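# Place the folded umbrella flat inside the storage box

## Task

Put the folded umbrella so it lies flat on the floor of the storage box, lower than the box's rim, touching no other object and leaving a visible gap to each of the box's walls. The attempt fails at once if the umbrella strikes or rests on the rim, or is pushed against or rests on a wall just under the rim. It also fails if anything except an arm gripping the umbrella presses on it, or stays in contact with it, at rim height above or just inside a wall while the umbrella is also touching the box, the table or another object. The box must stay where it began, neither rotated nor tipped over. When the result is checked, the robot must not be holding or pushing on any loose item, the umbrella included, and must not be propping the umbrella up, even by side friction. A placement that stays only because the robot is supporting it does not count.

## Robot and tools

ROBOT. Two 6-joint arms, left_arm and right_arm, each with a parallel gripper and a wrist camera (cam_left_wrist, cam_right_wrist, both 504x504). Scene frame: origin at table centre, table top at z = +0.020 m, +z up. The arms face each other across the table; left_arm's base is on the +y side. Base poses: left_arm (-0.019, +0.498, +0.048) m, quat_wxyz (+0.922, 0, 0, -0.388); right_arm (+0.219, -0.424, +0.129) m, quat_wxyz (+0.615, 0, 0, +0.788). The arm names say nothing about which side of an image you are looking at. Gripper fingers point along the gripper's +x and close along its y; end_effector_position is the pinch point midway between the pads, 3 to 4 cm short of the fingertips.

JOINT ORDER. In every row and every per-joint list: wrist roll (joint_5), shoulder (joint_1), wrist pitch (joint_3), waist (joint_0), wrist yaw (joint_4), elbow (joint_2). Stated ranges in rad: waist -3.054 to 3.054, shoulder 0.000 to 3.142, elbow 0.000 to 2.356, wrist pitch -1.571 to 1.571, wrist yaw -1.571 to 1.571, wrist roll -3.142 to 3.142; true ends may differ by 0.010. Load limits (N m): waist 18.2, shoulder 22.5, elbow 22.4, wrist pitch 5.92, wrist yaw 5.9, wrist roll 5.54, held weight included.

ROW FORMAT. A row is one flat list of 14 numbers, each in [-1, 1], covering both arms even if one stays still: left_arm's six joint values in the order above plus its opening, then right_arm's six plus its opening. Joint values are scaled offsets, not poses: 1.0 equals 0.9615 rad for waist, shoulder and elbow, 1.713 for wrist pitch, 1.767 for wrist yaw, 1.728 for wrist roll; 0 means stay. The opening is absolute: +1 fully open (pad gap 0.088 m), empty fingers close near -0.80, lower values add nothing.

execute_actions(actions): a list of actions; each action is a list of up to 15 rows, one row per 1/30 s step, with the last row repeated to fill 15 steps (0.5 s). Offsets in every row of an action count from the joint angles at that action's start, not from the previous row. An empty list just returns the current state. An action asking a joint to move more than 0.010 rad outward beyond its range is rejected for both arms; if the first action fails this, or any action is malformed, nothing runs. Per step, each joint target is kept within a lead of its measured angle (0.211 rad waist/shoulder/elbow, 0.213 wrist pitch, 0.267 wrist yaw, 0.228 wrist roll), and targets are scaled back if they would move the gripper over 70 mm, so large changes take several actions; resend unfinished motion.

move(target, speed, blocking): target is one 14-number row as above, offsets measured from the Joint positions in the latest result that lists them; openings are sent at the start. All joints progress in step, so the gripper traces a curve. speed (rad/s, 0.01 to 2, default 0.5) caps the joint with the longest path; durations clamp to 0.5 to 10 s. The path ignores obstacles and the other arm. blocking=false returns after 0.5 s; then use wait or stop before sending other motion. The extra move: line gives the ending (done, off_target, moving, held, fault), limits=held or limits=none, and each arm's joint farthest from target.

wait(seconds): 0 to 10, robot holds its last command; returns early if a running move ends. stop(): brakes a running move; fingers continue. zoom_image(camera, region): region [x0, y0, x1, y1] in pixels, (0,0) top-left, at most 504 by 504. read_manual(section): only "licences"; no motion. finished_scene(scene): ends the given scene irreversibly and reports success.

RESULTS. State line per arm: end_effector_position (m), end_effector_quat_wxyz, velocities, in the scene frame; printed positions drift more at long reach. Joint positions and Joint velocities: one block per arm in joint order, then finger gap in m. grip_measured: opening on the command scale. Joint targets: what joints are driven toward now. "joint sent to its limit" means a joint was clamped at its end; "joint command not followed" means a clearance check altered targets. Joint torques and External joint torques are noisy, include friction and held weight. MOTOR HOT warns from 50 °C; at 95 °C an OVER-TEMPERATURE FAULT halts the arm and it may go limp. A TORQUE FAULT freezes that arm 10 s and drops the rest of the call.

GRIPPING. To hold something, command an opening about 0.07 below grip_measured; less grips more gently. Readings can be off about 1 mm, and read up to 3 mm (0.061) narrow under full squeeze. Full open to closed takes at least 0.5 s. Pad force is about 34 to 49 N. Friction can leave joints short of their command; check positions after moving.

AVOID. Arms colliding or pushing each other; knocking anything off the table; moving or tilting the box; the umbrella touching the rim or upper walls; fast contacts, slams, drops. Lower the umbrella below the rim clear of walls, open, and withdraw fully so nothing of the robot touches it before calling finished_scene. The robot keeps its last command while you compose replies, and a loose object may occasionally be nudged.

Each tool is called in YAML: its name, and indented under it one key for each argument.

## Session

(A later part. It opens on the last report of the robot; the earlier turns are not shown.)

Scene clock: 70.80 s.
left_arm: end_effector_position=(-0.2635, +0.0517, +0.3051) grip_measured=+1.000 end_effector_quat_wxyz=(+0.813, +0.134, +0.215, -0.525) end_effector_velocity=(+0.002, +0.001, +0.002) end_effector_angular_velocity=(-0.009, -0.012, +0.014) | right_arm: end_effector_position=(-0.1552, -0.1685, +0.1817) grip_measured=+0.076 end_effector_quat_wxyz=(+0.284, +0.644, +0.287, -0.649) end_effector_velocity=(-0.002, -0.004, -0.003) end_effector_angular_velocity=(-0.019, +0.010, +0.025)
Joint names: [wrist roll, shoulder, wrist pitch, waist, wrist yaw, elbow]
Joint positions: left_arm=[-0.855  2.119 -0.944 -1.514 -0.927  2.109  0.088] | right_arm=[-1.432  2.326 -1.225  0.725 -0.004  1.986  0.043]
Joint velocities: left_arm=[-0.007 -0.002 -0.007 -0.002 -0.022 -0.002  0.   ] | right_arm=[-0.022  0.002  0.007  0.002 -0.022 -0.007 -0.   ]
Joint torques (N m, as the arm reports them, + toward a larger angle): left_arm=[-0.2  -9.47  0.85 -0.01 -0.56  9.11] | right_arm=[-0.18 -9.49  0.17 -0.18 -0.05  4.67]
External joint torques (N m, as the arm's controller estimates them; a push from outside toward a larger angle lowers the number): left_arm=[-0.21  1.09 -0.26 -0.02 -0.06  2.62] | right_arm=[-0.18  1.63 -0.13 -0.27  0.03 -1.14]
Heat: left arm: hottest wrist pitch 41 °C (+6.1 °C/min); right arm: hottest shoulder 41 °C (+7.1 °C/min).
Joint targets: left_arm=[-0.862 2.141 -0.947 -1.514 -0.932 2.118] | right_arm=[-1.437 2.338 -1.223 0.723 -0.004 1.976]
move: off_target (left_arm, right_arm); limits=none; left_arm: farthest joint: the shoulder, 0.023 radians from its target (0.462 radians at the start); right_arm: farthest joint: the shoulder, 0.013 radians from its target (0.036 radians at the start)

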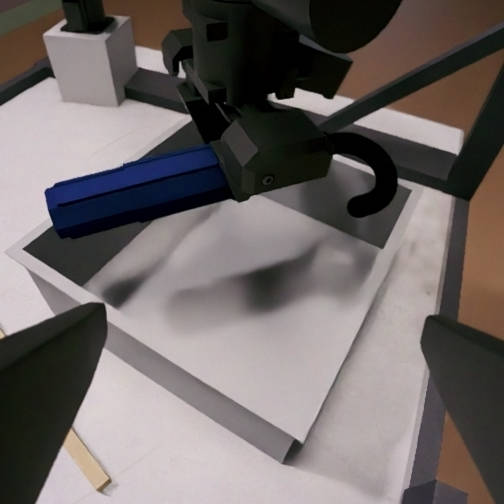

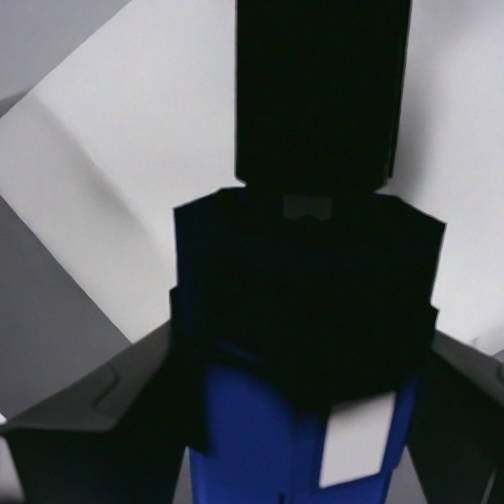

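execute_actions:
  actions:
    - [[0,0,0,0,0,0,1,-0.003,0.0142,0.0030,-0.0031,0,-0.0128,-0.03],[0,0,0,0,0,0,1,-0.003,0.0149,0.0047,-0.0032,0,-0.0153,-0.03],[0,0,0,0,0,0,1,-0.003,0.0156,0.0065,-0.0033,0,-0.0177,-0.03],[0,0,0,0,0,0,1,-0.003,0.0163,0.0083,-0.0034,0,-0.0202,-0.03],[0,0,0,0,0,0,1,-0.003,0.0171,0.0100,-0.0035,0,-0.0226,-0.03],[0,0,0,0,0,0,1,-0.003,0.0178,0.0118,-0.0036,0,-0.0250,-0.03],[0,0,0,0,0,0,1,-0.003,0.0185,0.0136,-0.0037,0,-0.0275,-0.03],[0,0,0,0,0,0,1,-0.003,0.0192,0.0153,-0.0039,0,-0.0299,-0.03],[0,0,0,0,0,0,1,-0.003,0.0199,0.0171,-0.0040,0,-0.0324,-0.03],[0,0,0,0,0,0,1,-0.003,0.0206,0.0189,-0.0041,0,-0.0348,-0.03],[0,0,0,0,0,0,1,-0.003,0.0213,0.0207,-0.0042,0,-0.0372,-0.03],[0,0,0,0,0,0,1,-0.003,0.0220,0.0224,-0.0043,0,-0.0397,-0.03],[0,0,0,0,0,0,1,-0.003,0.0227,0.0242,-0.0044,0,-0.0421,-0.03],[0,0,0,0,0,0,1,-0.003,0.0234,0.0260,-0.0045,0,-0.0446,-0.03],[0,0,0,0,0,0,1,-0.003,0.0242,0.0277,-0.0046,0,-0.0470,-0.03]]

Scene clock: 87.30 s.
left_arm: end_effector_position=(-0.2635, +0.0517, +0.3049) grip_measured=+1.000 end_effector_quat_wxyz=(+0.813, +0.134, +0.215, -0.525) end_effector_velocity=(-0.000, +0.002, +0.001) end_effector_angular_velocity=(+0.003, +0.009, -0.003) | right_arm: end_effector_position=(-0.1554, -0.1673, +0.1716) grip_measured=+0.076 end_effector_quat_wxyz=(+0.283, +0.644, +0.287, -0.650) end_effector_velocity=(+0.002, -0.001, -0.026) end_effector_angular_velocity=(-0.013, -0.006, +0.020)
Joint names: [wrist roll, shoulder, wrist pitch, waist, wrist yaw, elbow]
Joint positions: left_arm=[-0.855  2.119 -0.944 -1.514 -0.927  2.109  0.088] | right_arm=[-1.432  2.334 -1.188  0.723 -0.004  1.96   0.043]
Joint velocities: left_arm=[-0.007 -0.007 -0.007 -0.002  0.007 -0.002  0.   ] | right_arm=[-0.022  0.017  0.081 -0.002 -0.007 -0.076 -0.   ]
Joint torques (N m, as the arm reports them, + toward a larger angle): left_arm=[  0.03 -12.2    1.08  -0.04  -0.4    7.98] | right_arm=[-0.18 -9.46  0.19 -0.2  -0.05  4.75]
External joint torques (N m, as the arm's controller estimates them; a push from outside toward a larger angle lowers the number): left_arm=[ 0.02 -1.62 -0.03 -0.03  0.1   1.49] | right_arm=[-0.18  1.75 -0.1  -0.2   0.01 -1.06]
Heat: left arm: hottest shoulder 42 °C (+4.0 °C/min); right arm: hottest shoulder 43 °C (+8.0 °C/min).
Joint targets: left_arm=[-0.855 2.119 -0.944 -1.514 -0.927 2.109] | right_arm=[-1.437 2.349 -1.177 0.720 -0.004 1.942]

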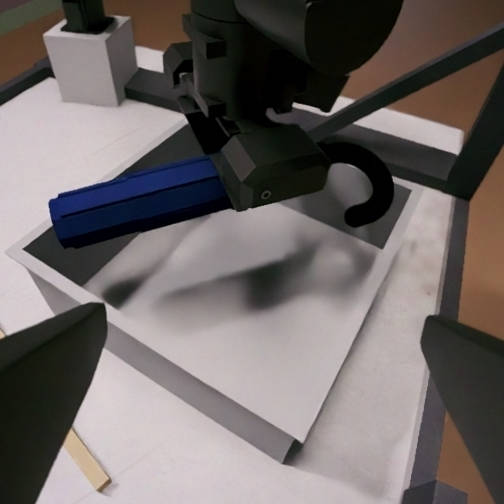

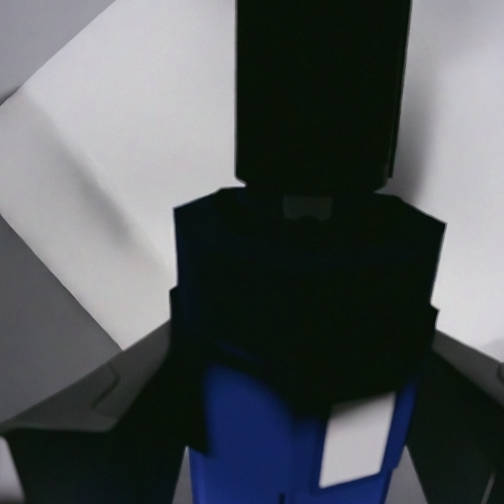

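execute_actions:
  actions: []

Scene clock: 89.50 s.
left_arm: end_effector_position=(-0.2635, +0.0517, +0.3049) grip_measured=+1.000 end_effector_quat_wxyz=(+0.813, +0.134, +0.215, -0.525) end_effector_velocity=(-0.001, +0.002, +0.002) end_effector_angular_velocity=(-0.017, -0.006, +0.009) | right_arm: end_effector_position=(-0.1553, -0.1672, +0.1686) grip_measured=+0.076 end_effector_quat_wxyz=(+0.283, +0.645, +0.286, -0.650) end_effector_velocity=(+0.004, -0.003, +0.000) end_effector_angular_velocity=(-0.019, -0.014, -0.010)
Joint names: [wrist roll, shoulder, wrist pitch, waist, wrist yaw, elbow]
Joint positions: left_arm=[-0.855  2.119 -0.944 -1.514 -0.927  2.109  0.088] | right_arm=[-1.432  2.336 -1.179  0.722 -0.004  1.952  0.043]
Joint velocities: left_arm=[-0.007 -0.002  0.007 -0.007 -0.022 -0.007  0.   ] | right_arm=[ 0.007 -0.002 -0.022 -0.002 -0.007 -0.002 -0.   ]
Joint torques (N m, as the arm reports them, + toward a larger angle): left_arm=[  0.03 -12.22   1.07  -0.02  -0.4    7.97] | right_arm=[-0.18 -9.48  0.18 -0.22 -0.05  4.7 ]
External joint torques (N m, as the arm's controller estimates them; a push from outside toward a larger angle lowers the number): left_arm=[ 0.02 -1.85 -0.03 -0.03  0.09  1.57] | right_arm=[-0.19  1.7  -0.11 -0.29  0.02 -1.08]
Heat: left arm: hottest shoulder 42 °C (+4.1 °C/min); right arm: hottest shoulder 44 °C (+9.1 °C/min).
Joint targets: left_arm=[-0.855 2.119 -0.944 -1.514 -0.927 2.109] | right_arm=[-1.437 2.349 -1.177 0.720 -0.004 1.942]

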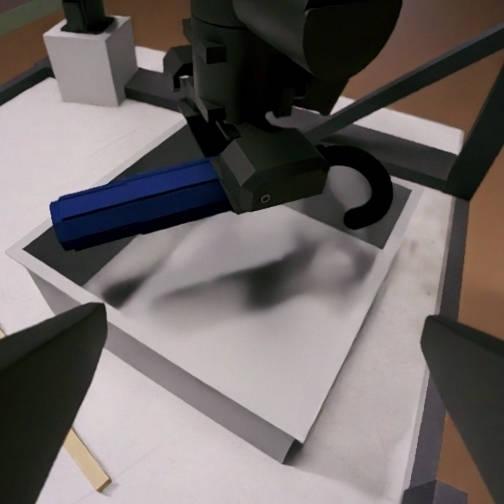

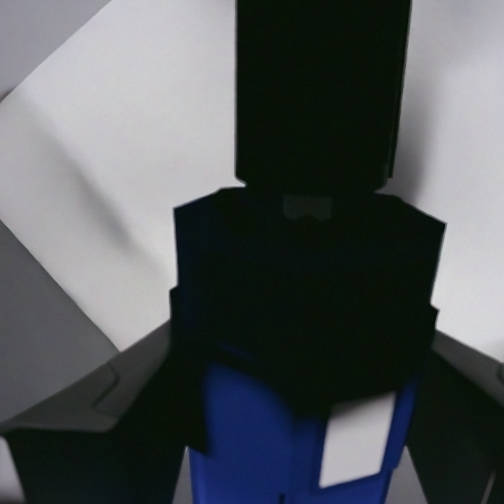

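execute_actions:
  actions:
    - [[0,0,0,0,0,0,1,0,0.0138,0.0018,0,0,-0.0112,-0.03],[0,0,0,0,0,0,1,0,0.0145,0.0034,0,0,-0.0135,-0.03],[0,0,0,0,0,0,1,0,0.0156,0.0060,0,0,-0.0170,-0.03],[0,0,0,0,0,0,1,0,0.0171,0.0092,0,0,-0.0215,-0.03],[0,0,0,0,0,0,1,0,0.0188,0.0131,0,0,-0.0268,-0.03],[0,0,0,0,0,0,1,0,0.0207,0.0173,0,0,-0.0326,-0.03],[0,0,0,0,0,0,1,0,0.0227,0.0218,0,0,-0.0388,-0.03],[0,0,0,0,0,0,1,0,0.0247,0.0264,0,0,-0.0452,-0.03],[0,0,0,0,0,0,1,0,0.0267,0.0309,0,0,-0.0514,-0.03],[0,0,0,0,0,0,1,0,0.0286,0.0351,0,0,-0.0572,-0.03],[0,0,0,0,0,0,1,0,0.0303,0.0390,0,0,-0.0625,-0.03],[0,0,0,0,0,0,1,0,0.0318,0.0422,0,0,-0.0670,-0.03],[0,0,0,0,0,0,1,0,0.0329,0.0448,0,0,-0.0705,-0.03],[0,0,0,0,0,0,1,0,0.0336,0.0464,0,0,-0.0728,-0.03],[0,0,0,0,0,0,1,0,0.0339,0.0470,0,0,-0.0736,-0.03]]

execute_actions:
  actions: []

Scene clock: 94.63 s.
left_arm: end_effector_position=(-0.2635, +0.0517, +0.3049) grip_measured=+1.000 end_effector_quat_wxyz=(+0.813, +0.134, +0.215, -0.525) end_effector_velocity=(+0.001, +0.002, +0.000) end_effector_angular_velocity=(-0.001, -0.004, +0.005) | right_arm: end_effector_position=(-0.1549, -0.1674, +0.1481) grip_measured=+0.076 end_effector_quat_wxyz=(+0.284, +0.645, +0.285, -0.649) end_effector_velocity=(+0.016, -0.009, -0.053) end_effector_angular_velocity=(-0.045, -0.079, -0.010)
Joint names: [wrist roll, shoulder, wrist pitch, waist, wrist yaw, elbow]
Joint positions: left_arm=[-0.855  2.119 -0.944 -1.514 -0.927  2.109  0.088] | right_arm=[-1.432  2.354 -1.113  0.722 -0.004  1.901  0.043]
Joint velocities: left_arm=[-0.007 -0.002 -0.007 -0.002 -0.007 -0.002  0.   ] | right_arm=[ 0.007  0.056  0.081 -0.002  0.007 -0.115 -0.   ]
Joint torques (N m, as the arm reports them, + toward a larger angle): left_arm=[  0.03 -12.21   1.06  -0.02  -0.41   7.97] | right_arm=[-0.03 -9.97  0.2   0.01 -0.05  4.72]
External joint torques (N m, as the arm's controller estimates them; a push from outside toward a larger angle lowers the number): left_arm=[ 0.02 -1.78 -0.04  0.05  0.08  1.54] | right_arm=[-0.03  1.48 -0.09  0.02  0.02 -1.11]
Heat: left arm: hottest shoulder 44 °C (+5.0 °C/min); right arm: hottest shoulder 44 °C (+9.0 °C/min).
Joint targets: left_arm=[-0.855 2.119 -0.944 -1.514 -0.927 2.109] | right_arm=[-1.432 2.369 -1.099 0.722 -0.004 1.882]

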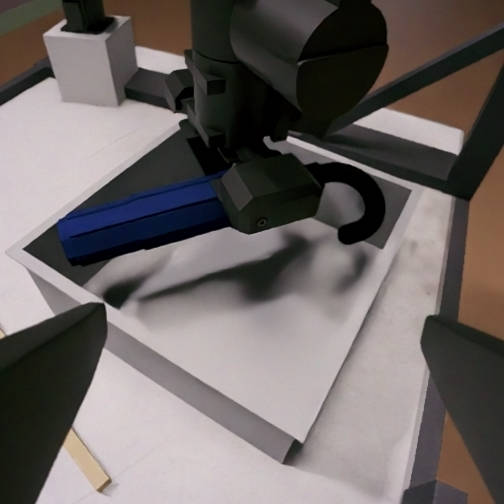

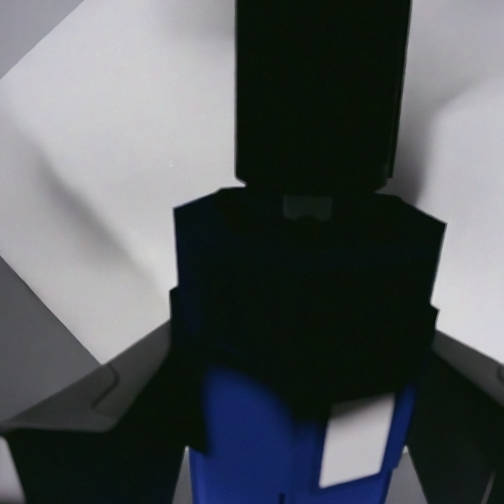

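Scene clock: 94.63 s.
left_arm: end_effector_position=(-0.2635, +0.0517, +0.3049) grip_measured=+1.000 end_effector_quat_wxyz=(+0.813, +0.134, +0.215, -0.525) end_effector_velocity=(+0.001, +0.002, +0.000) end_effector_angular_velocity=(-0.001, -0.004, +0.005) | right_arm: end_effector_position=(-0.1549, -0.1674, +0.1481) grip_measured=+0.076 end_effector_quat_wxyz=(+0.284, +0.645, +0.285, -0.649) end_effector_velocity=(+0.016, -0.009, -0.053) end_effector_angular_velocity=(-0.045, -0.079, -0.010)
Joint names: [wrist roll, shoulder, wrist pitch, waist, wrist yaw, elbow]
Joint positions: left_arm=[-0.855  2.119 -0.944 -1.514 -0.927  2.109  0.088] | right_arm=[-1.432  2.354 -1.113  0.722 -0.004  1.901  0.043]
Joint velocities: left_arm=[-0.007 -0.002 -0.007 -0.002 -0.007 -0.002  0.   ] | right_arm=[ 0.007  0.056  0.081 -0.002  0.007 -0.115 -0.   ]
Joint torques (N m, as the arm reports them, + toward a larger angle): left_arm=[  0.03 -12.21   1.06  -0.02  -0.41   7.97] | right_arm=[-0.03 -9.97  0.2   0.01 -0.05  4.72]
External joint torques (N m, as the arm's controller estimates them; a push from outside toward a larger angle lowers the number): left_arm=[ 0.02 -1.78 -0.04  0.05  0.08  1.54] | right_arm=[-0.03  1.48 -0.09  0.02  0.02 -1.11]
Heat: left arm: hottest shoulder 44 °C (+5.0 °C/min); right arm: hottest shoulder 44 °C (+9.0 °C/min).
Joint targets: left_arm=[-0.855 2.119 -0.944 -1.514 -0.927 2.109] | right_arm=[-1.432 2.369 -1.099 0.722 -0.004 1.882]

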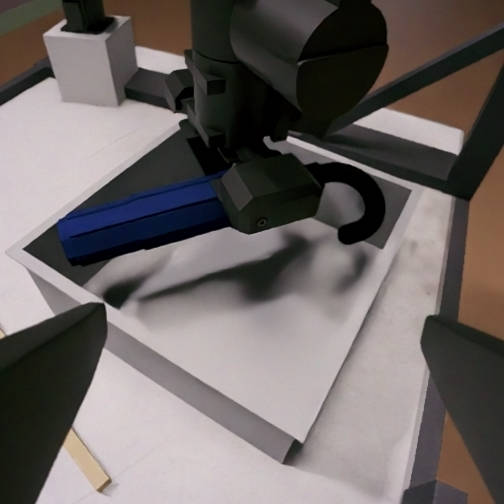

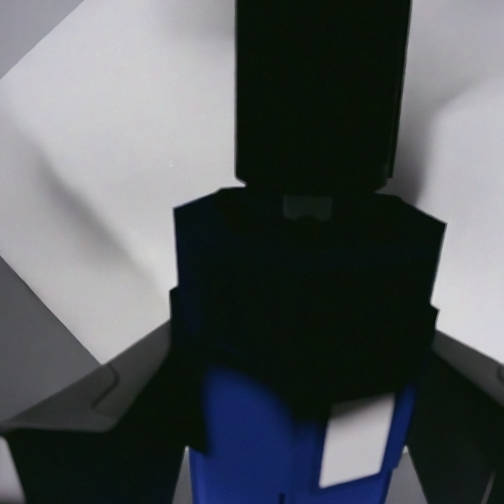

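execute_actions:
  actions: []

zoom_image:
  camera: "cam_left_wrist"
  region: [0, 170, 180, 330]

zoom_image:
  camera: "cam_left_wrist"
  region: [280, 130, 440, 290]

Scene clock: 95.13 s.
left_arm: end_effector_position=(-0.2635, +0.0517, +0.3049) grip_measured=+1.000 end_effector_quat_wxyz=(+0.813, +0.134, +0.215, -0.525) end_effector_velocity=(+0.002, +0.002, -0.001) end_effector_angular_velocity=(+0.014, -0.001, +0.002) | right_arm: end_effector_position=(-0.1549, -0.1674, +0.1444) grip_measured=+0.076 end_effector_quat_wxyz=(+0.284, +0.645, +0.286, -0.649) end_effector_velocity=(+0.004, +0.002, +0.000) end_effector_angular_velocity=(+0.002, -0.010, -0.000)
Joint names: [wrist roll, shoulder, wrist pitch, waist, wrist yaw, elbow]
Joint positions: left_arm=[-0.855  2.119 -0.944 -1.514 -0.927  2.109  0.088] | right_arm=[-1.432  2.358 -1.101  0.722 -0.004  1.892  0.043]
Joint velocities: left_arm=[-0.007 -0.002 -0.022  0.002  0.007  0.002  0.   ] | right_arm=[-0.007 -0.002 -0.007 -0.007  0.007 -0.002 -0.   ]
Joint torques (N m, as the arm reports them, + toward a larger angle): left_arm=[  0.03 -12.18   1.06  -0.02  -0.41   7.98] | right_arm=[-0.03 -9.66  0.11  0.02 -0.05  4.63]
External joint torques (N m, as the arm's controller estimates them; a push from outside toward a larger angle lowers the number): left_arm=[ 0.02 -1.75 -0.03 -0.08  0.08  1.57] | right_arm=[-0.03  1.59 -0.17  0.11  0.01 -1.09]
Heat: left arm: hottest shoulder 44 °C (+5.1 °C/min); right arm: hottest shoulder 44 °C (+9.1 °C/min).
Joint targets: left_arm=[-0.855 2.119 -0.944 -1.514 -0.927 2.109] | right_arm=[-1.432 2.369 -1.099 0.722 -0.004 1.882]

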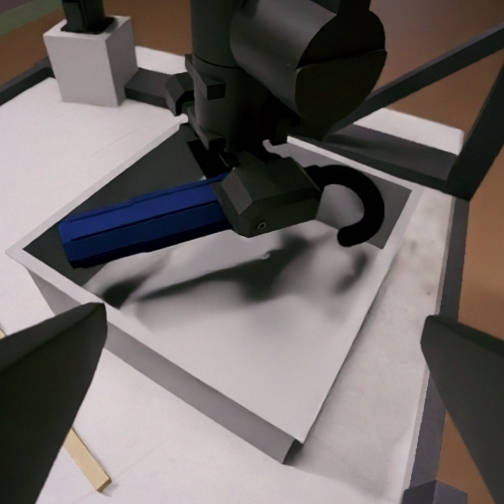

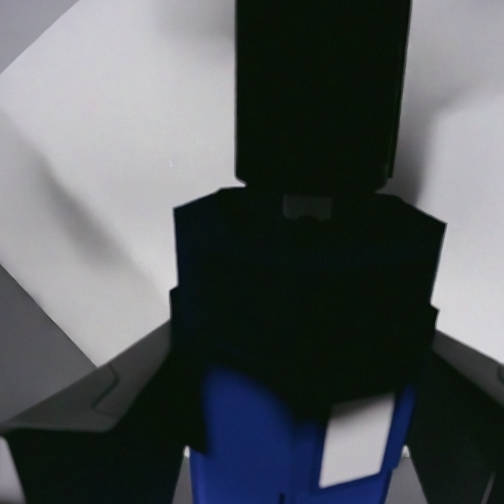

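Region (0, 170, 180, 330) of cam_left_wrist's 504x504 image, scaled by 2.800, with more detail than that image has.

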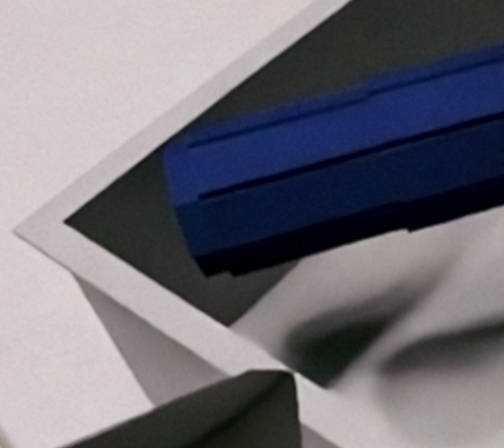

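Region (280, 130, 440, 290) of cam_left_wrist's 504x504 image, scaled by 3.150, with more detail than that image has.

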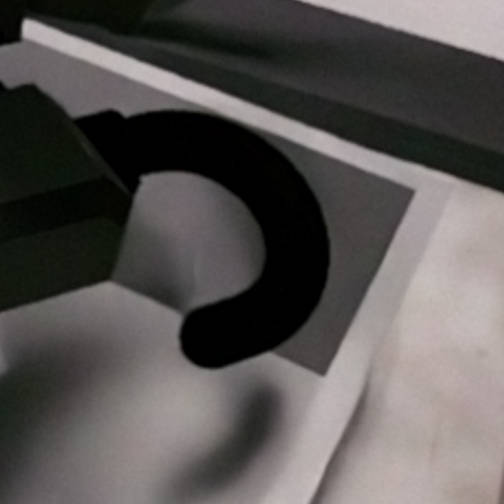

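execute_actions:
  actions:
    - [[0,0,0,0,0,0,1,0,0.0118,0.0018,0,0,-0.0111,-0.03],[0,0,0,0,0,0,1,0,0.0128,0.0035,0,0,-0.0130,-0.03],[0,0,0,0,0,0,1,0,0.0144,0.0061,0,0,-0.0161,-0.03],[0,0,0,0,0,0,1,0,0.0164,0.0095,0,0,-0.0199,-0.03],[0,0,0,0,0,0,1,0,0.0188,0.0134,0,0,-0.0245,-0.03],[0,0,0,0,0,0,1,0,0.0214,0.0178,0,0,-0.0295,-0.03],[0,0,0,0,0,0,1,0,0.0242,0.0224,0,0,-0.0349,-0.03],[0,0,0,0,0,0,1,0,0.0271,0.0271,0,0,-0.0403,-0.03],[0,0,0,0,0,0,1,0,0.0299,0.0317,0,0,-0.0457,-0.03],[0,0,0,0,0,0,1,0,0.0325,0.0361,0,0,-0.0507,-0.03],[0,0,0,0,0,0,1,0,0.0349,0.0400,0,0,-0.0553,-0.03],[0,0,0,0,0,0,1,0,0.0369,0.0434,0,0,-0.0591,-0.03],[0,0,0,0,0,0,1,0,0.0385,0.0460,0,0,-0.0622,-0.03],[0,0,0,0,0,0,1,0,0.0395,0.0477,0,0,-0.0641,-0.03],[0,0,0,0,0,0,1,0,0.0399,0.0483,0,0,-0.0648,-0.03]]

Scene clock: 98.60 s.
left_arm: end_effector_position=(-0.2635, +0.0517, +0.3049) grip_measured=+1.000 end_effector_quat_wxyz=(+0.813, +0.134, +0.215, -0.525) end_effector_velocity=(+0.005, +0.000, +0.002) end_effector_angular_velocity=(+0.001, -0.036, +0.004) | right_arm: end_effector_position=(-0.1550, -0.1673, +0.1239) grip_measured=+0.076 end_effector_quat_wxyz=(+0.284, +0.645, +0.286, -0.649) end_effector_velocity=(+0.010, -0.010, -0.052) end_effector_angular_velocity=(-0.055, -0.042, +0.005)
Joint names: [wrist roll, shoulder, wrist pitch, waist, wrist yaw, elbow]
Joint positions: left_arm=[-0.855  2.119 -0.944 -1.514 -0.927  2.109  0.088] | right_arm=[-1.432  2.38  -1.033  0.722 -0.004  1.848  0.043]
Joint velocities: left_arm=[ 0.022 -0.002 -0.007  0.002 -0.022 -0.002  0.   ] | right_arm=[-0.007  0.066  0.095 -0.002 -0.022 -0.095  0.   ]
Joint torques (N m, as the arm reports them, + toward a larger angle): left_arm=[  0.02 -12.21   1.06  -0.03  -0.41   7.95] | right_arm=[-0.03 -9.91  0.16  0.02 -0.05  4.9 ]
External joint torques (N m, as the arm's controller estimates them; a push from outside toward a larger angle lowers the number): left_arm=[ 0.01 -1.68 -0.04 -0.11  0.1   1.48] | right_arm=[-0.03  1.77 -0.16  0.08  0.02 -0.96]
Heat: left arm: hottest shoulder 45 °C (+6.0 °C/min); right arm: hottest shoulder 44 °C (+9.0 °C/min).
Joint targets: left_arm=[-0.855 2.119 -0.944 -1.514 -0.927 2.109] | right_arm=[-1.432 2.396 -1.018 0.722 -0.004 1.830]

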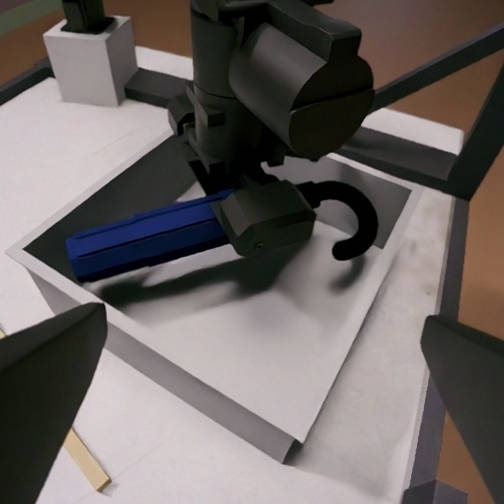

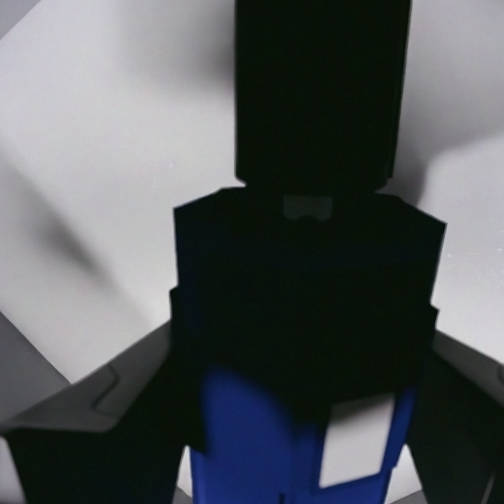

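execute_actions:
  actions: []

zoom_image:
  camera: "cam_left_wrist"
  region: [0, 180, 180, 340]

zoom_image:
  camera: "cam_left_wrist"
  region: [280, 140, 440, 300]

Scene clock: 99.57 s.
left_arm: end_effector_position=(-0.2635, +0.0517, +0.3049) grip_measured=+1.000 end_effector_quat_wxyz=(+0.813, +0.134, +0.215, -0.525) end_effector_velocity=(+0.004, +0.002, -0.001) end_effector_angular_velocity=(+0.010, -0.013, +0.010) | right_arm: end_effector_position=(-0.1551, -0.1673, +0.1199) grip_measured=+0.076 end_effector_quat_wxyz=(+0.284, +0.645, +0.286, -0.649) end_effector_velocity=(-0.001, +0.001, +0.000) end_effector_angular_velocity=(-0.014, +0.018, +0.015)
Joint names: [wrist roll, shoulder, wrist pitch, waist, wrist yaw, elbow]
Joint positions: left_arm=[-0.855  2.119 -0.944 -1.514 -0.927  2.109  0.088] | right_arm=[-1.432  2.385 -1.02   0.722 -0.004  1.84   0.043]
Joint velocities: left_arm=[-0.007 -0.002 -0.022  0.002 -0.007 -0.002  0.   ] | right_arm=[-0.022 -0.002  0.007 -0.007 -0.022 -0.002 -0.   ]
Joint torques (N m, as the arm reports them, + toward a larger angle): left_arm=[  0.03 -12.2    1.06   0.    -0.42   7.97] | right_arm=[-0.03 -9.69  0.17  0.03 -0.05  4.56]
External joint torques (N m, as the arm's controller estimates them; a push from outside toward a larger angle lowers the number): left_arm=[ 0.02 -1.64 -0.05 -0.14  0.09  1.47] | right_arm=[-0.03  1.56 -0.14  0.09  0.02 -1.05]
Heat: left arm: hottest shoulder 45 °C (+6.0 °C/min); right arm: hottest shoulder 45 °C (+10.0 °C/min).
Joint targets: left_arm=[-0.855 2.119 -0.944 -1.514 -0.927 2.109] | right_arm=[-1.432 2.396 -1.018 0.722 -0.004 1.830]

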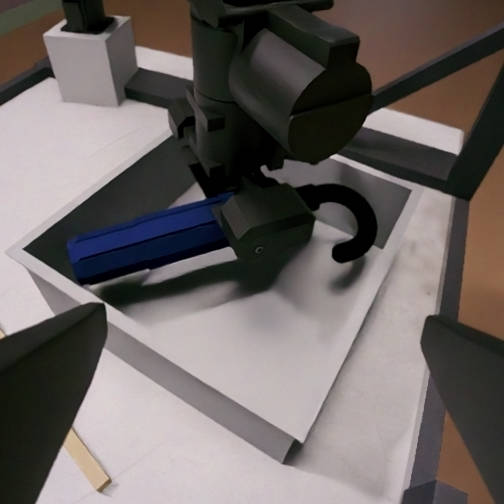

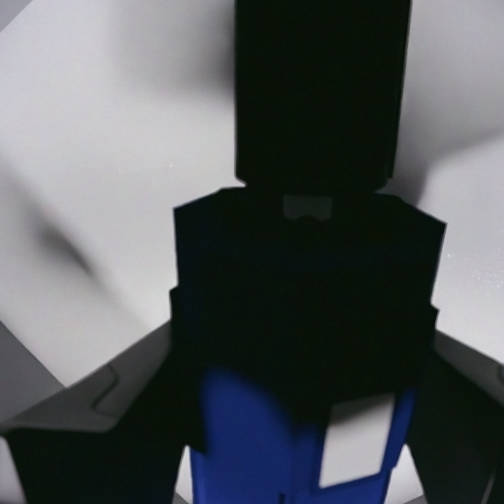

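Region (0, 180, 180, 340) of cam_left_wrist's 504x504 image, scaled by 2.800, with more detail than that image has.

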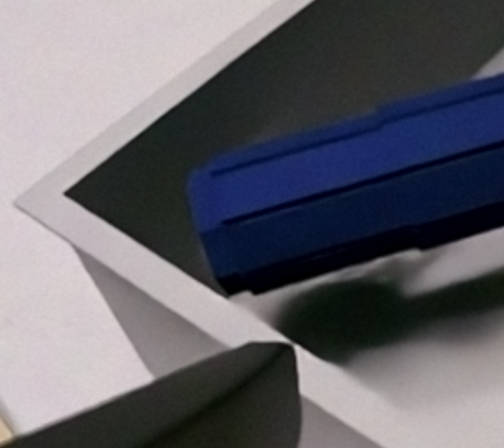

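Region (280, 140, 440, 300) of cam_left_wrist's 504x504 image, scaled by 3.150, with more detail than that image has.

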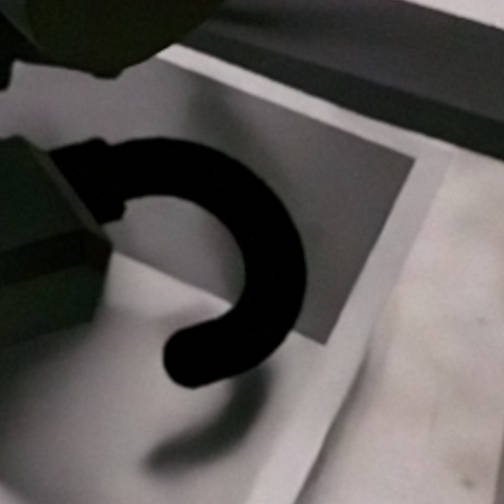

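execute_actions:
  actions:
    - [[0,0,0,0,0,0,1,0,0.0119,0.0018,0,0,-0.0109,-0.03],[0,0,0,0,0,0,1,0,0.0132,0.0033,0,0,-0.0124,-0.03],[0,0,0,0,0,0,1,0,0.0152,0.0058,0,0,-0.0147,-0.03],[0,0,0,0,0,0,1,0,0.0179,0.0089,0,0,-0.0177,-0.03],[0,0,0,0,0,0,1,0,0.0209,0.0126,0,0,-0.0212,-0.03],[0,0,0,0,0,0,1,0,0.0244,0.0167,0,0,-0.0250,-0.03],[0,0,0,0,0,0,1,0,0.0280,0.0210,0,0,-0.0291,-0.03],[0,0,0,0,0,0,1,0,0.0316,0.0254,0,0,-0.0333,-0.03],[0,0,0,0,0,0,1,0,0.0352,0.0297,0,0,-0.0374,-0.03],[0,0,0,0,0,0,1,0,0.0387,0.0338,0,0,-0.0412,-0.03],[0,0,0,0,0,0,1,0,0.0417,0.0375,0,0,-0.0447,-0.03],[0,0,0,0,0,0,1,0,0.0444,0.0406,0,0,-0.0477,-0.03],[0,0,0,0,0,0,1,0,0.0464,0.0431,0,0,-0.0500,-0.03],[0,0,0,0,0,0,1,0,0.0477,0.0446,0,0,-0.0515,-0.03],[0,0,0,0,0,0,1,0,0.0482,0.0452,0,0,-0.0520,-0.03]]

Scene clock: 101.70 s.
left_arm: end_effector_position=(-0.2635, +0.0517, +0.3049) grip_measured=+1.000 end_effector_quat_wxyz=(+0.813, +0.134, +0.215, -0.525) end_effector_velocity=(+0.001, +0.002, +0.000) end_effector_angular_velocity=(-0.001, -0.004, +0.005) | right_arm: end_effector_position=(-0.1551, -0.1673, +0.0993) grip_measured=+0.076 end_effector_quat_wxyz=(+0.284, +0.645, +0.286, -0.650) end_effector_velocity=(+0.012, -0.008, -0.054) end_effector_angular_velocity=(-0.031, -0.058, +0.024)
Joint names: [wrist roll, shoulder, wrist pitch, waist, wrist yaw, elbow]
Joint positions: left_arm=[-0.855  2.119 -0.944 -1.514 -0.927  2.109  0.088] | right_arm=[-1.432  2.414 -0.956  0.722 -0.004  1.806  0.043]
Joint velocities: left_arm=[-0.007 -0.002 -0.007 -0.002 -0.007 -0.002  0.   ] | right_arm=[-0.022  0.081  0.095  0.002  0.007 -0.081 -0.   ]
Joint torques (N m, as the arm reports them, + toward a larger angle): left_arm=[  0.03 -12.19   1.06  -0.04  -0.41   7.97] | right_arm=[-0.03 -9.68  0.23  0.03 -0.04  4.65]
External joint torques (N m, as the arm's controller estimates them; a push from outside toward a larger angle lowers the number): left_arm=[ 0.02 -1.76 -0.04  0.03  0.08  1.54] | right_arm=[-0.03  2.02 -0.1  -0.05  0.03 -1.07]
Heat: left arm: hottest shoulder 45 °C (+6.0 °C/min); right arm: hottest shoulder 45 °C (+10.0 °C/min).
Joint targets: left_arm=[-0.855 2.119 -0.944 -1.514 -0.927 2.109] | right_arm=[-1.432 2.432 -0.942 0.722 -0.004 1.790]

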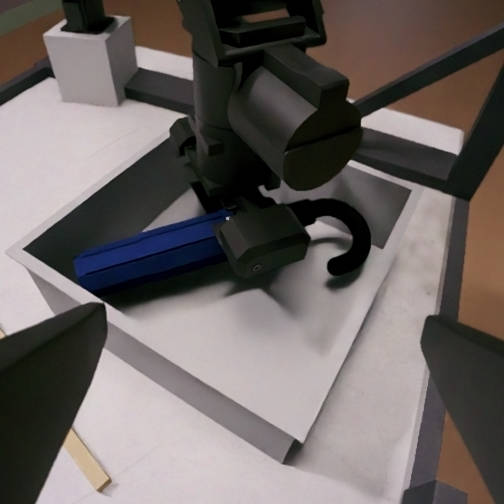

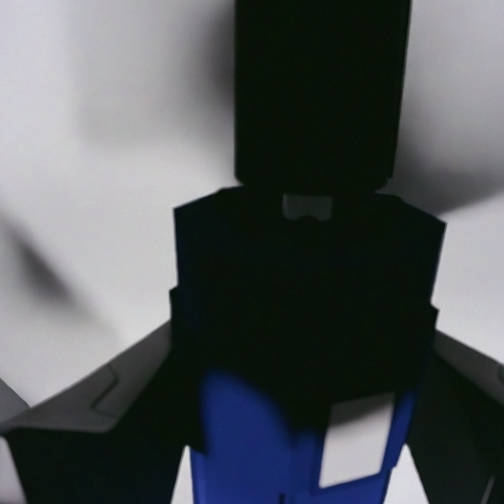

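execute_actions:
  actions: []

zoom_image:
  camera: "cam_left_wrist"
  region: [40, 190, 260, 340]

zoom_image:
  camera: "cam_left_wrist"
  region: [270, 160, 430, 320]

Scene clock: 102.10 s.
left_arm: end_effector_position=(-0.2635, +0.0517, +0.3049) grip_measured=+1.000 end_effector_quat_wxyz=(+0.813, +0.134, +0.215, -0.525) end_effector_velocity=(-0.001, +0.001, -0.003) end_effector_angular_velocity=(+0.016, -0.010, -0.010) | right_arm: end_effector_position=(-0.1550, -0.1674, +0.0954) grip_measured=+0.076 end_effector_quat_wxyz=(+0.284, +0.645, +0.286, -0.650) end_effector_velocity=(+0.002, -0.001, +0.000) end_effector_angular_velocity=(-0.022, +0.006, +0.015)
Joint names: [wrist roll, shoulder, wrist pitch, waist, wrist yaw, elbow]
Joint positions: left_arm=[-0.855  2.119 -0.944 -1.514 -0.927  2.109  0.088] | right_arm=[-1.432  2.42  -0.945  0.722 -0.004  1.8    0.043]
Joint velocities: left_arm=[ 0.007  0.002 -0.007 -0.002  0.007 -0.002  0.   ] | right_arm=[-0.022 -0.002 -0.007 -0.007 -0.022 -0.002 -0.   ]
Joint torques (N m, as the arm reports them, + toward a larger angle): left_arm=[  0.02 -12.21   1.06  -0.03  -0.41   7.97] | right_arm=[-0.03 -9.7   0.17  0.03 -0.05  4.46]
External joint torques (N m, as the arm's controller estimates them; a push from outside toward a larger angle lowers the number): left_arm=[ 0.01 -1.79 -0.05 -0.01  0.07  1.54] | right_arm=[-0.03  1.61 -0.13  0.1   0.01 -1.01]
Heat: left arm: hottest shoulder 46 °C (+7.1 °C/min); right arm: hottest shoulder 45 °C (+10.1 °C/min).
Joint targets: left_arm=[-0.855 2.119 -0.944 -1.514 -0.927 2.109] | right_arm=[-1.432 2.431 -0.942 0.722 -0.004 1.790]

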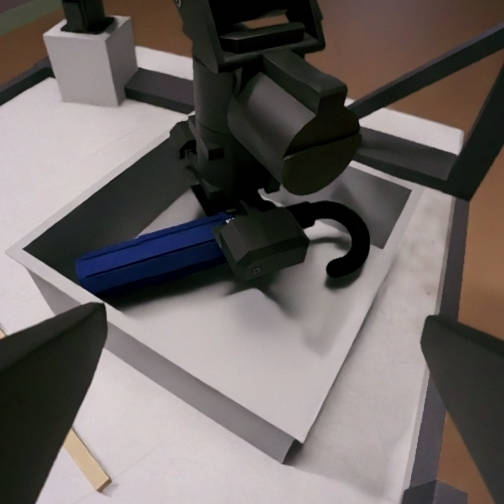

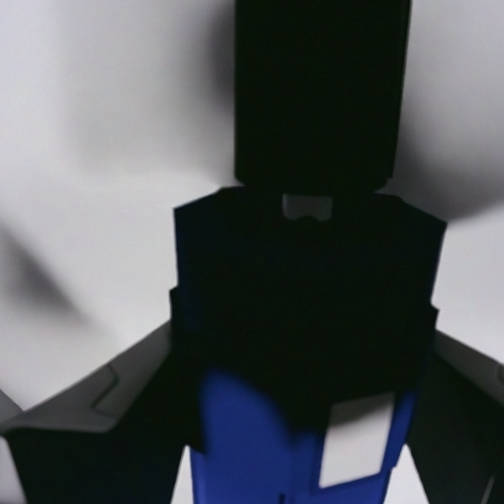

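Region (40, 190, 260, 340) of cam_left_wrist's 504x504 image, scaled by 2.291, with more detail than that image has; it fills the top 344 rows of this view, and the rest is white.

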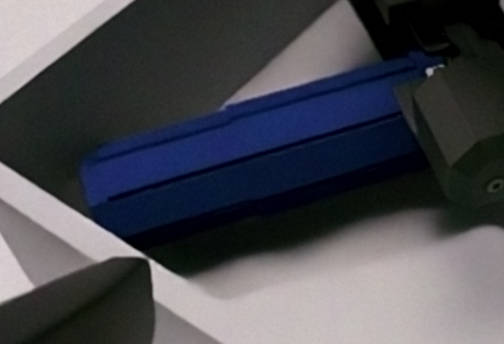

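Region (270, 160, 430, 320) of cam_left_wrist's 504x504 image, scaled by 3.150, with more detail than that image has.

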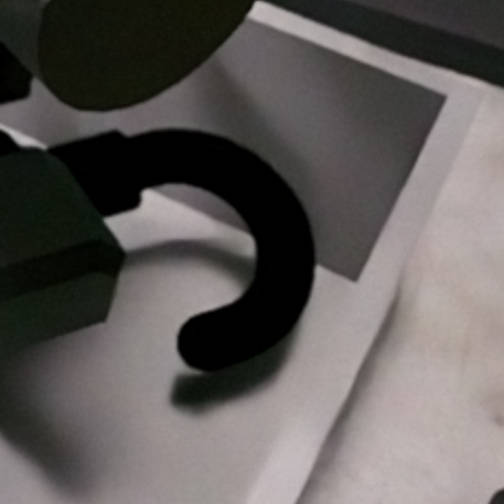

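execute_actions:
  actions:
    - [[0,0,0,0,0,0,1,0,0.0117,0.0018,0,0,-0.0106,-0.03],[0,0,0,0,0,0,1,0,0.0125,0.0026,0,0,-0.0112,-0.03],[0,0,0,0,0,0,1,0,0.0138,0.0038,0,0,-0.0121,-0.03],[0,0,0,0,0,0,1,0,0.0154,0.0054,0,0,-0.0133,-0.03],[0,0,0,0,0,0,1,0,0.0173,0.0072,0,0,-0.0147,-0.03],[0,0,0,0,0,0,1,0,0.0194,0.0093,0,0,-0.0163,-0.03],[0,0,0,0,0,0,1,0,0.0216,0.0114,0,0,-0.0179,-0.03],[0,0,0,0,0,0,1,0,0.0239,0.0137,0,0,-0.0196,-0.03],[0,0,0,0,0,0,1,0,0.0261,0.0158,0,0,-0.0212,-0.03],[0,0,0,0,0,0,1,0,0.0282,0.0179,0,0,-0.0228,-0.03],[0,0,0,0,0,0,1,0,0.0301,0.0197,0,0,-0.0242,-0.03],[0,0,0,0,0,0,1,0,0.0317,0.0213,0,0,-0.0254,-0.03],[0,0,0,0,0,0,1,0,0.0330,0.0225,0,0,-0.0263,-0.03],[0,0,0,0,0,0,1,0,0.0338,0.0233,0,0,-0.0269,-0.03],[0,0,0,0,0,0,1,0,0.0341,0.0236,0,0,-0.0271,-0.03]]

Scene clock: 103.97 s.
left_arm: end_effector_position=(-0.2635, +0.0517, +0.3049) grip_measured=+1.000 end_effector_quat_wxyz=(+0.813, +0.134, +0.215, -0.525) end_effector_velocity=(+0.002, +0.003, -0.001) end_effector_angular_velocity=(+0.004, -0.002, +0.013) | right_arm: end_effector_position=(-0.1554, -0.1671, +0.0850) grip_measured=+0.076 end_effector_quat_wxyz=(+0.283, +0.644, +0.287, -0.650) end_effector_velocity=(+0.007, -0.005, -0.031) end_effector_angular_velocity=(-0.027, -0.026, +0.005)
Joint names: [wrist roll, shoulder, wrist pitch, waist, wrist yaw, elbow]
Joint positions: left_arm=[-0.855  2.119 -0.944 -1.514 -0.927  2.109  0.088] | right_arm=[-1.432  2.437 -0.912  0.722 -0.004  1.787  0.043]
Joint velocities: left_arm=[-0.022 -0.002 -0.022 -0.002 -0.007 -0.002  0.   ] | right_arm=[-0.007  0.051  0.051 -0.002 -0.007 -0.037  0.   ]
Joint torques (N m, as the arm reports them, + toward a larger angle): left_arm=[  0.03 -12.21   1.06  -0.05  -0.41   7.98] | right_arm=[-0.03 -9.6   0.17  0.03 -0.05  4.42]
External joint torques (N m, as the arm's controller estimates them; a push from outside toward a larger angle lowers the number): left_arm=[ 0.02 -1.7  -0.04 -0.12  0.09  1.52] | right_arm=[-0.03  1.97 -0.15 -0.06  0.03 -1.12]
Heat: left arm: hottest shoulder 46 °C (+7.1 °C/min); right arm: hottest shoulder 45 °C (+10.1 °C/min).
Joint targets: left_arm=[-0.855 2.119 -0.944 -1.514 -0.927 2.109] | right_arm=[-1.432 2.453 -0.904 0.722 -0.004 1.774]

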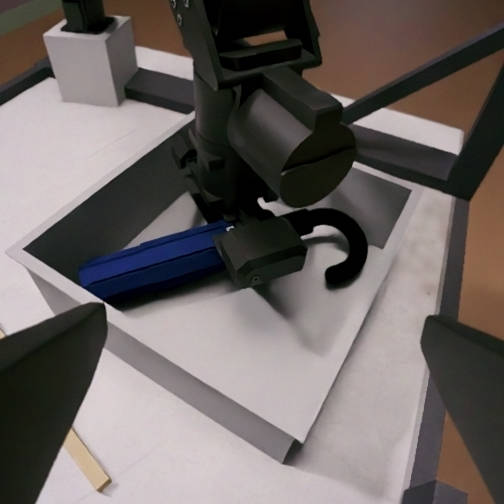

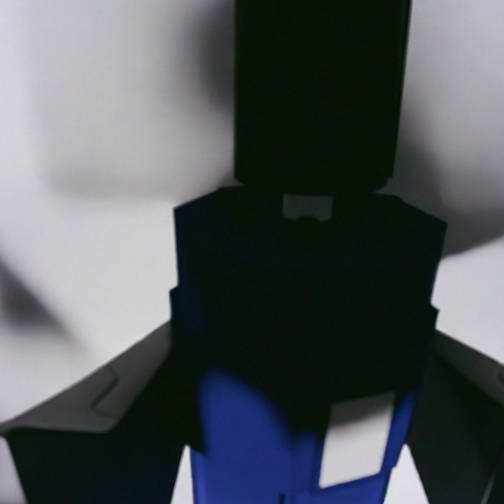

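wait:
  seconds: 0.3

zoom_image:
  camera: "cam_left_wrist"
  region: [40, 200, 260, 350]

zoom_image:
  camera: "cam_left_wrist"
  region: [270, 170, 430, 330]

Scene clock: 104.70 s.
left_arm: end_effector_position=(-0.2635, +0.0517, +0.3049) grip_measured=+1.000 end_effector_quat_wxyz=(+0.813, +0.134, +0.215, -0.525) end_effector_velocity=(+0.002, -0.001, +0.002) end_effector_angular_velocity=(-0.012, +0.006, +0.010) | right_arm: end_effector_position=(-0.1554, -0.1671, +0.0829) grip_measured=+0.076 end_effector_quat_wxyz=(+0.283, +0.644, +0.287, -0.650) end_effector_velocity=(+0.004, -0.002, -0.003) end_effector_angular_velocity=(-0.016, -0.010, +0.020)
Joint names: [wrist roll, shoulder, wrist pitch, waist, wrist yaw, elbow]
Joint positions: left_arm=[-0.855  2.119 -0.944 -1.514 -0.927  2.109  0.088] | right_arm=[-1.432  2.44  -0.906  0.722 -0.004  1.784  0.043]
Joint velocities: left_arm=[-0.007 -0.002  0.007  0.002 -0.007 -0.002  0.   ] | right_arm=[-0.022  0.002 -0.007 -0.002 -0.007 -0.007 -0.   ]
Joint torques (N m, as the arm reports them, + toward a larger angle): left_arm=[  0.03 -12.21   1.06  -0.02  -0.41   7.96] | right_arm=[-0.03 -9.61  0.18  0.02 -0.05  4.34]
External joint torques (N m, as the arm's controller estimates them; a push from outside toward a larger angle lowers the number): left_arm=[ 0.02 -1.68 -0.06 -0.07  0.08  1.46] | right_arm=[-0.03  1.69 -0.1   0.09  0.01 -1.  ]
Heat: left arm: hottest shoulder 46 °C (+7.0 °C/min); right arm: hottest shoulder 45 °C (+10.0 °C/min).
Joint targets: left_arm=[-0.855 2.119 -0.944 -1.514 -0.927 2.109] | right_arm=[-1.432 2.453 -0.904 0.722 -0.004 1.774]
wait: 0.30 s; at rest from the start

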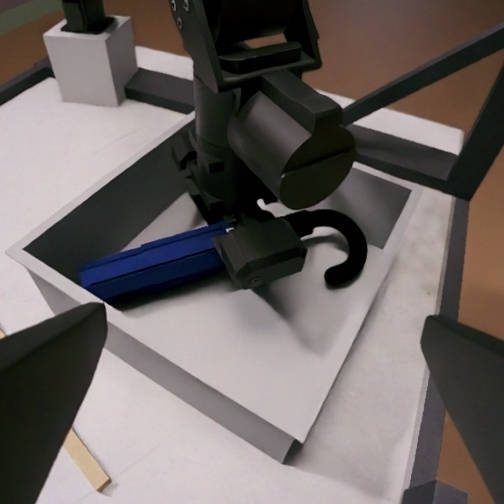

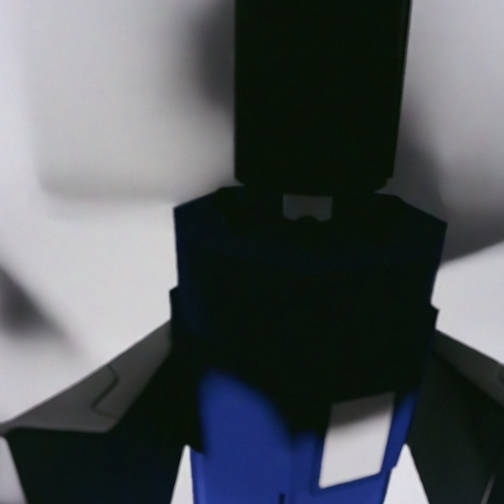

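Region (40, 200, 260, 350) of cam_left_wrist's 504x504 image, scaled by 2.291, with more detail than that image has; it fills the top 344 rows of this view, and the rest is white.

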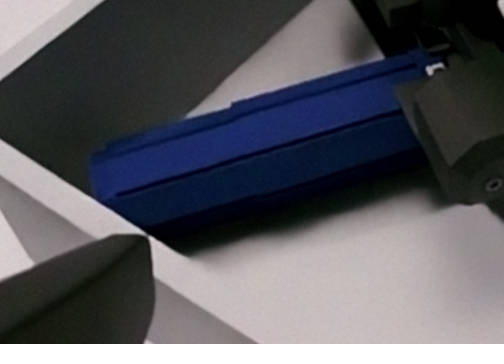

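Region (270, 170, 430, 330) of cam_left_wrist's 504x504 image, scaled by 3.150, with more detail than that image has.

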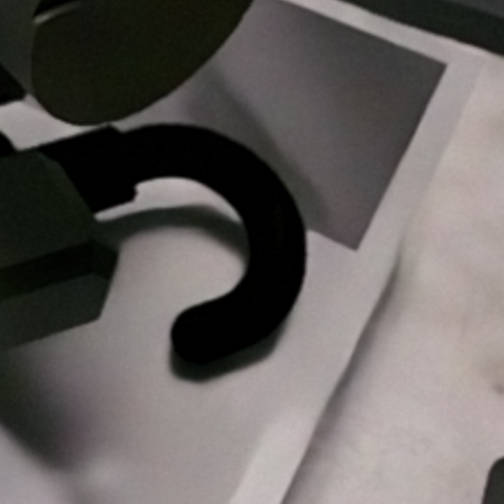

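execute_actions:
  actions:
    - [[0,0,0,0,0,0,1,0,0.0141,0.0016,0,0,-0.0107,-0.03],[0,0,0,0,0,0,1,0,0.0147,0.0021,0,0,-0.0110,-0.03],[0,0,0,0,0,0,1,0,0.0153,0.0025,0,0,-0.0113,-0.03],[0,0,0,0,0,0,1,0,0.0159,0.0029,0,0,-0.0117,-0.03],[0,0,0,0,0,0,1,0,0.0165,0.0033,0,0,-0.0120,-0.03],[0,0,0,0,0,0,1,0,0.0171,0.0038,0,0,-0.0123,-0.03],[0,0,0,0,0,0,1,0,0.0177,0.0042,0,0,-0.0126,-0.03],[0,0,0,0,0,0,1,0,0.0182,0.0046,0,0,-0.0129,-0.03],[0,0,0,0,0,0,1,0,0.0188,0.0050,0,0,-0.0132,-0.03],[0,0,0,0,0,0,1,0,0.0194,0.0055,0,0,-0.0135,-0.03],[0,0,0,0,0,0,1,0,0.0200,0.0059,0,0,-0.0138,-0.03],[0,0,0,0,0,0,1,0,0.0206,0.0063,0,0,-0.0142,-0.03],[0,0,0,0,0,0,1,0,0.0212,0.0067,0,0,-0.0145,-0.03],[0,0,0,0,0,0,1,0,0.0218,0.0072,0,0,-0.0148,-0.03],[0,0,0,0,0,0,1,0,0.0224,0.0076,0,0,-0.0151,-0.03]]

wait:
  seconds: 0.4

zoom_image:
  camera: "cam_left_wrist"
  region: [270, 170, 430, 330]

Scene clock: 106.57 s.
left_arm: end_effector_position=(-0.2635, +0.0517, +0.3049) grip_measured=+1.000 end_effector_quat_wxyz=(+0.813, +0.134, +0.215, -0.525) end_effector_velocity=(+0.003, +0.001, -0.002) end_effector_angular_velocity=(+0.004, -0.002, +0.017) | right_arm: end_effector_position=(-0.1553, -0.1671, +0.0794) grip_measured=+0.076 end_effector_quat_wxyz=(+0.283, +0.644, +0.287, -0.650) end_effector_velocity=(+0.001, -0.001, -0.010) end_effector_angular_velocity=(-0.010, -0.002, +0.005)
Joint names: [wrist roll, shoulder, wrist pitch, waist, wrist yaw, elbow]
Joint positions: left_arm=[-0.855  2.119 -0.944 -1.514 -0.927  2.109  0.088] | right_arm=[-1.432  2.447 -0.897  0.722 -0.004  1.781  0.043]
Joint velocities: left_arm=[-0.022  0.002 -0.022  0.002 -0.007  0.002  0.   ] | right_arm=[-0.007  0.017  0.022 -0.002 -0.007 -0.012  0.   ]
Joint torques (N m, as the arm reports them, + toward a larger angle): left_arm=[  0.02 -12.21   1.07  -0.02  -0.41   7.97] | right_arm=[-0.03 -9.55  0.21  0.03 -0.05  4.27]
External joint torques (N m, as the arm's controller estimates them; a push from outside toward a larger angle lowers the number): left_arm=[ 0.02 -1.72 -0.04 -0.1   0.09  1.5 ] | right_arm=[-0.03  1.81 -0.11  0.03  0.01 -1.13]
Heat: left arm: hottest shoulder 46 °C (+6.0 °C/min); right arm: hottest shoulder 45 °C (+10.0 °C/min).
Joint targets: left_arm=[-0.855 2.119 -0.944 -1.514 -0.927 2.109] | right_arm=[-1.432 2.462 -0.893 0.722 -0.004 1.770]

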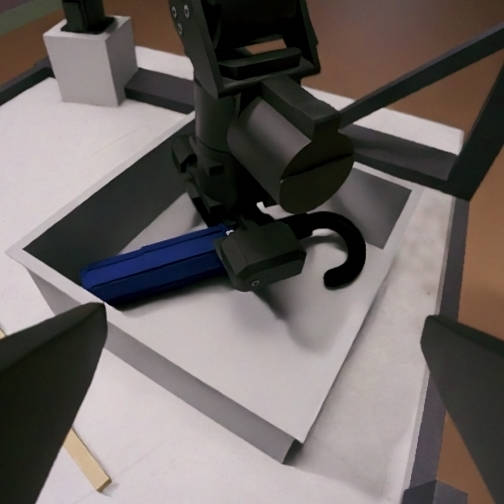

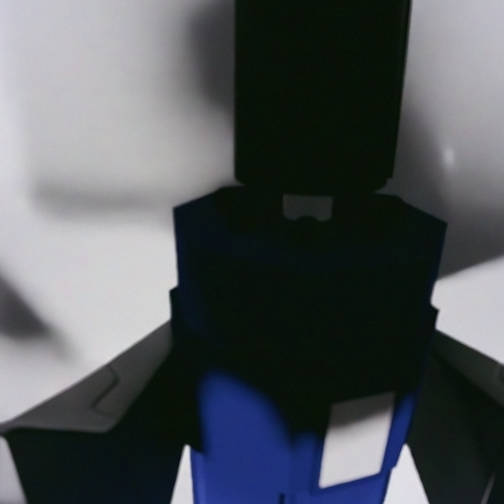

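Scene clock: 106.97 s.
left_arm: end_effector_position=(-0.2635, +0.0517, +0.3049) grip_measured=+1.000 end_effector_quat_wxyz=(+0.813, +0.134, +0.215, -0.525) end_effector_velocity=(+0.002, +0.001, +0.002) end_effector_angular_velocity=(-0.015, -0.001, +0.021) | right_arm: end_effector_position=(-0.1552, -0.1672, +0.0783) grip_measured=+0.076 end_effector_quat_wxyz=(+0.283, +0.645, +0.286, -0.650) end_effector_velocity=(-0.001, +0.001, +0.001) end_effector_angular_velocity=(-0.002, +0.010, -0.010)
Joint names: [wrist roll, shoulder, wrist pitch, waist, wrist yaw, elbow]
Joint positions: left_arm=[-0.855  2.119 -0.944 -1.514 -0.927  2.109  0.088] | right_arm=[-1.432  2.449 -0.895  0.722 -0.004  1.78   0.043]
Joint velocities: left_arm=[-0.022 -0.002 -0.007 -0.002 -0.022 -0.002  0.   ] | right_arm=[ 0.007 -0.002  0.007 -0.002 -0.007 -0.002 -0.   ]
Joint torques (N m, as the arm reports them, + toward a larger angle): left_arm=[  0.03 -12.19   1.06  -0.04  -0.41   7.96] | right_arm=[-0.02 -9.28  0.18  0.03 -0.05  4.25]
External joint torques (N m, as the arm's controller estimates them; a push from outside toward a larger angle lowers the number): left_arm=[ 0.02 -1.61 -0.06 -0.04  0.09  1.44] | right_arm=[-0.03  2.07 -0.12  0.11  0.01 -1.12]
Heat: left arm: hottest shoulder 47 °C (+7.1 °C/min); right arm: hottest shoulder 45 °C (+9.1 °C/min).
Joint targets: left_arm=[-0.855 2.119 -0.944 -1.514 -0.927 2.109] | right_arm=[-1.432 2.462 -0.893 0.722 -0.004 1.770]
wait: 0.40 s; at rest by 0.20 s

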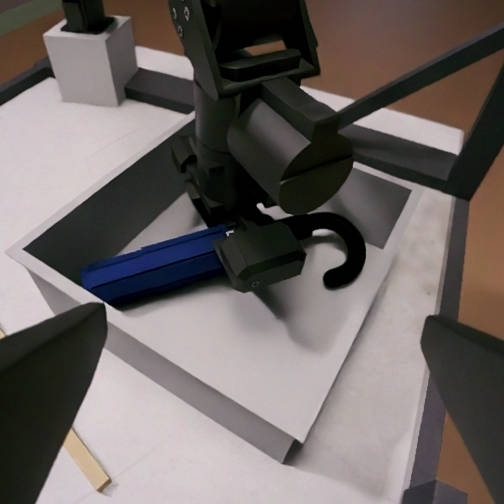

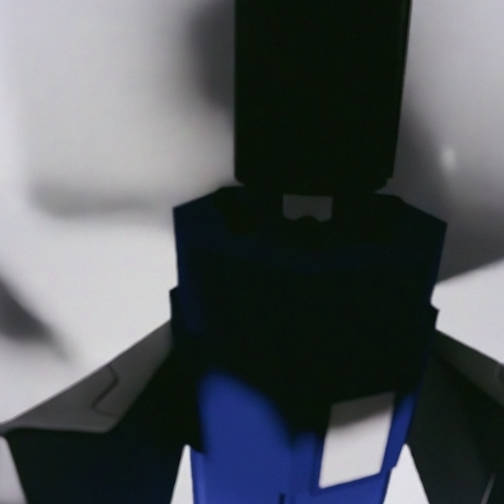

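Region (270, 170, 430, 330) of cam_left_wrist's 504x504 image, scaled by 3.150, with more detail than that image has.

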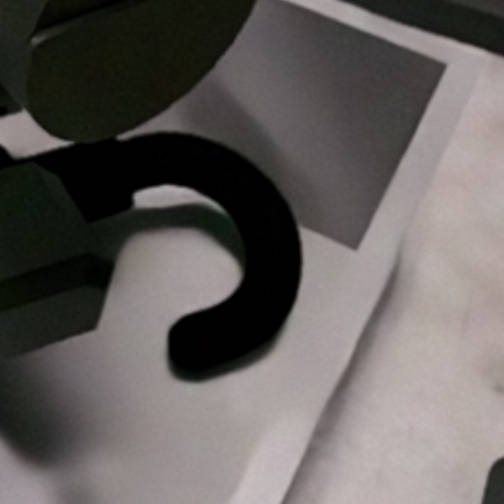

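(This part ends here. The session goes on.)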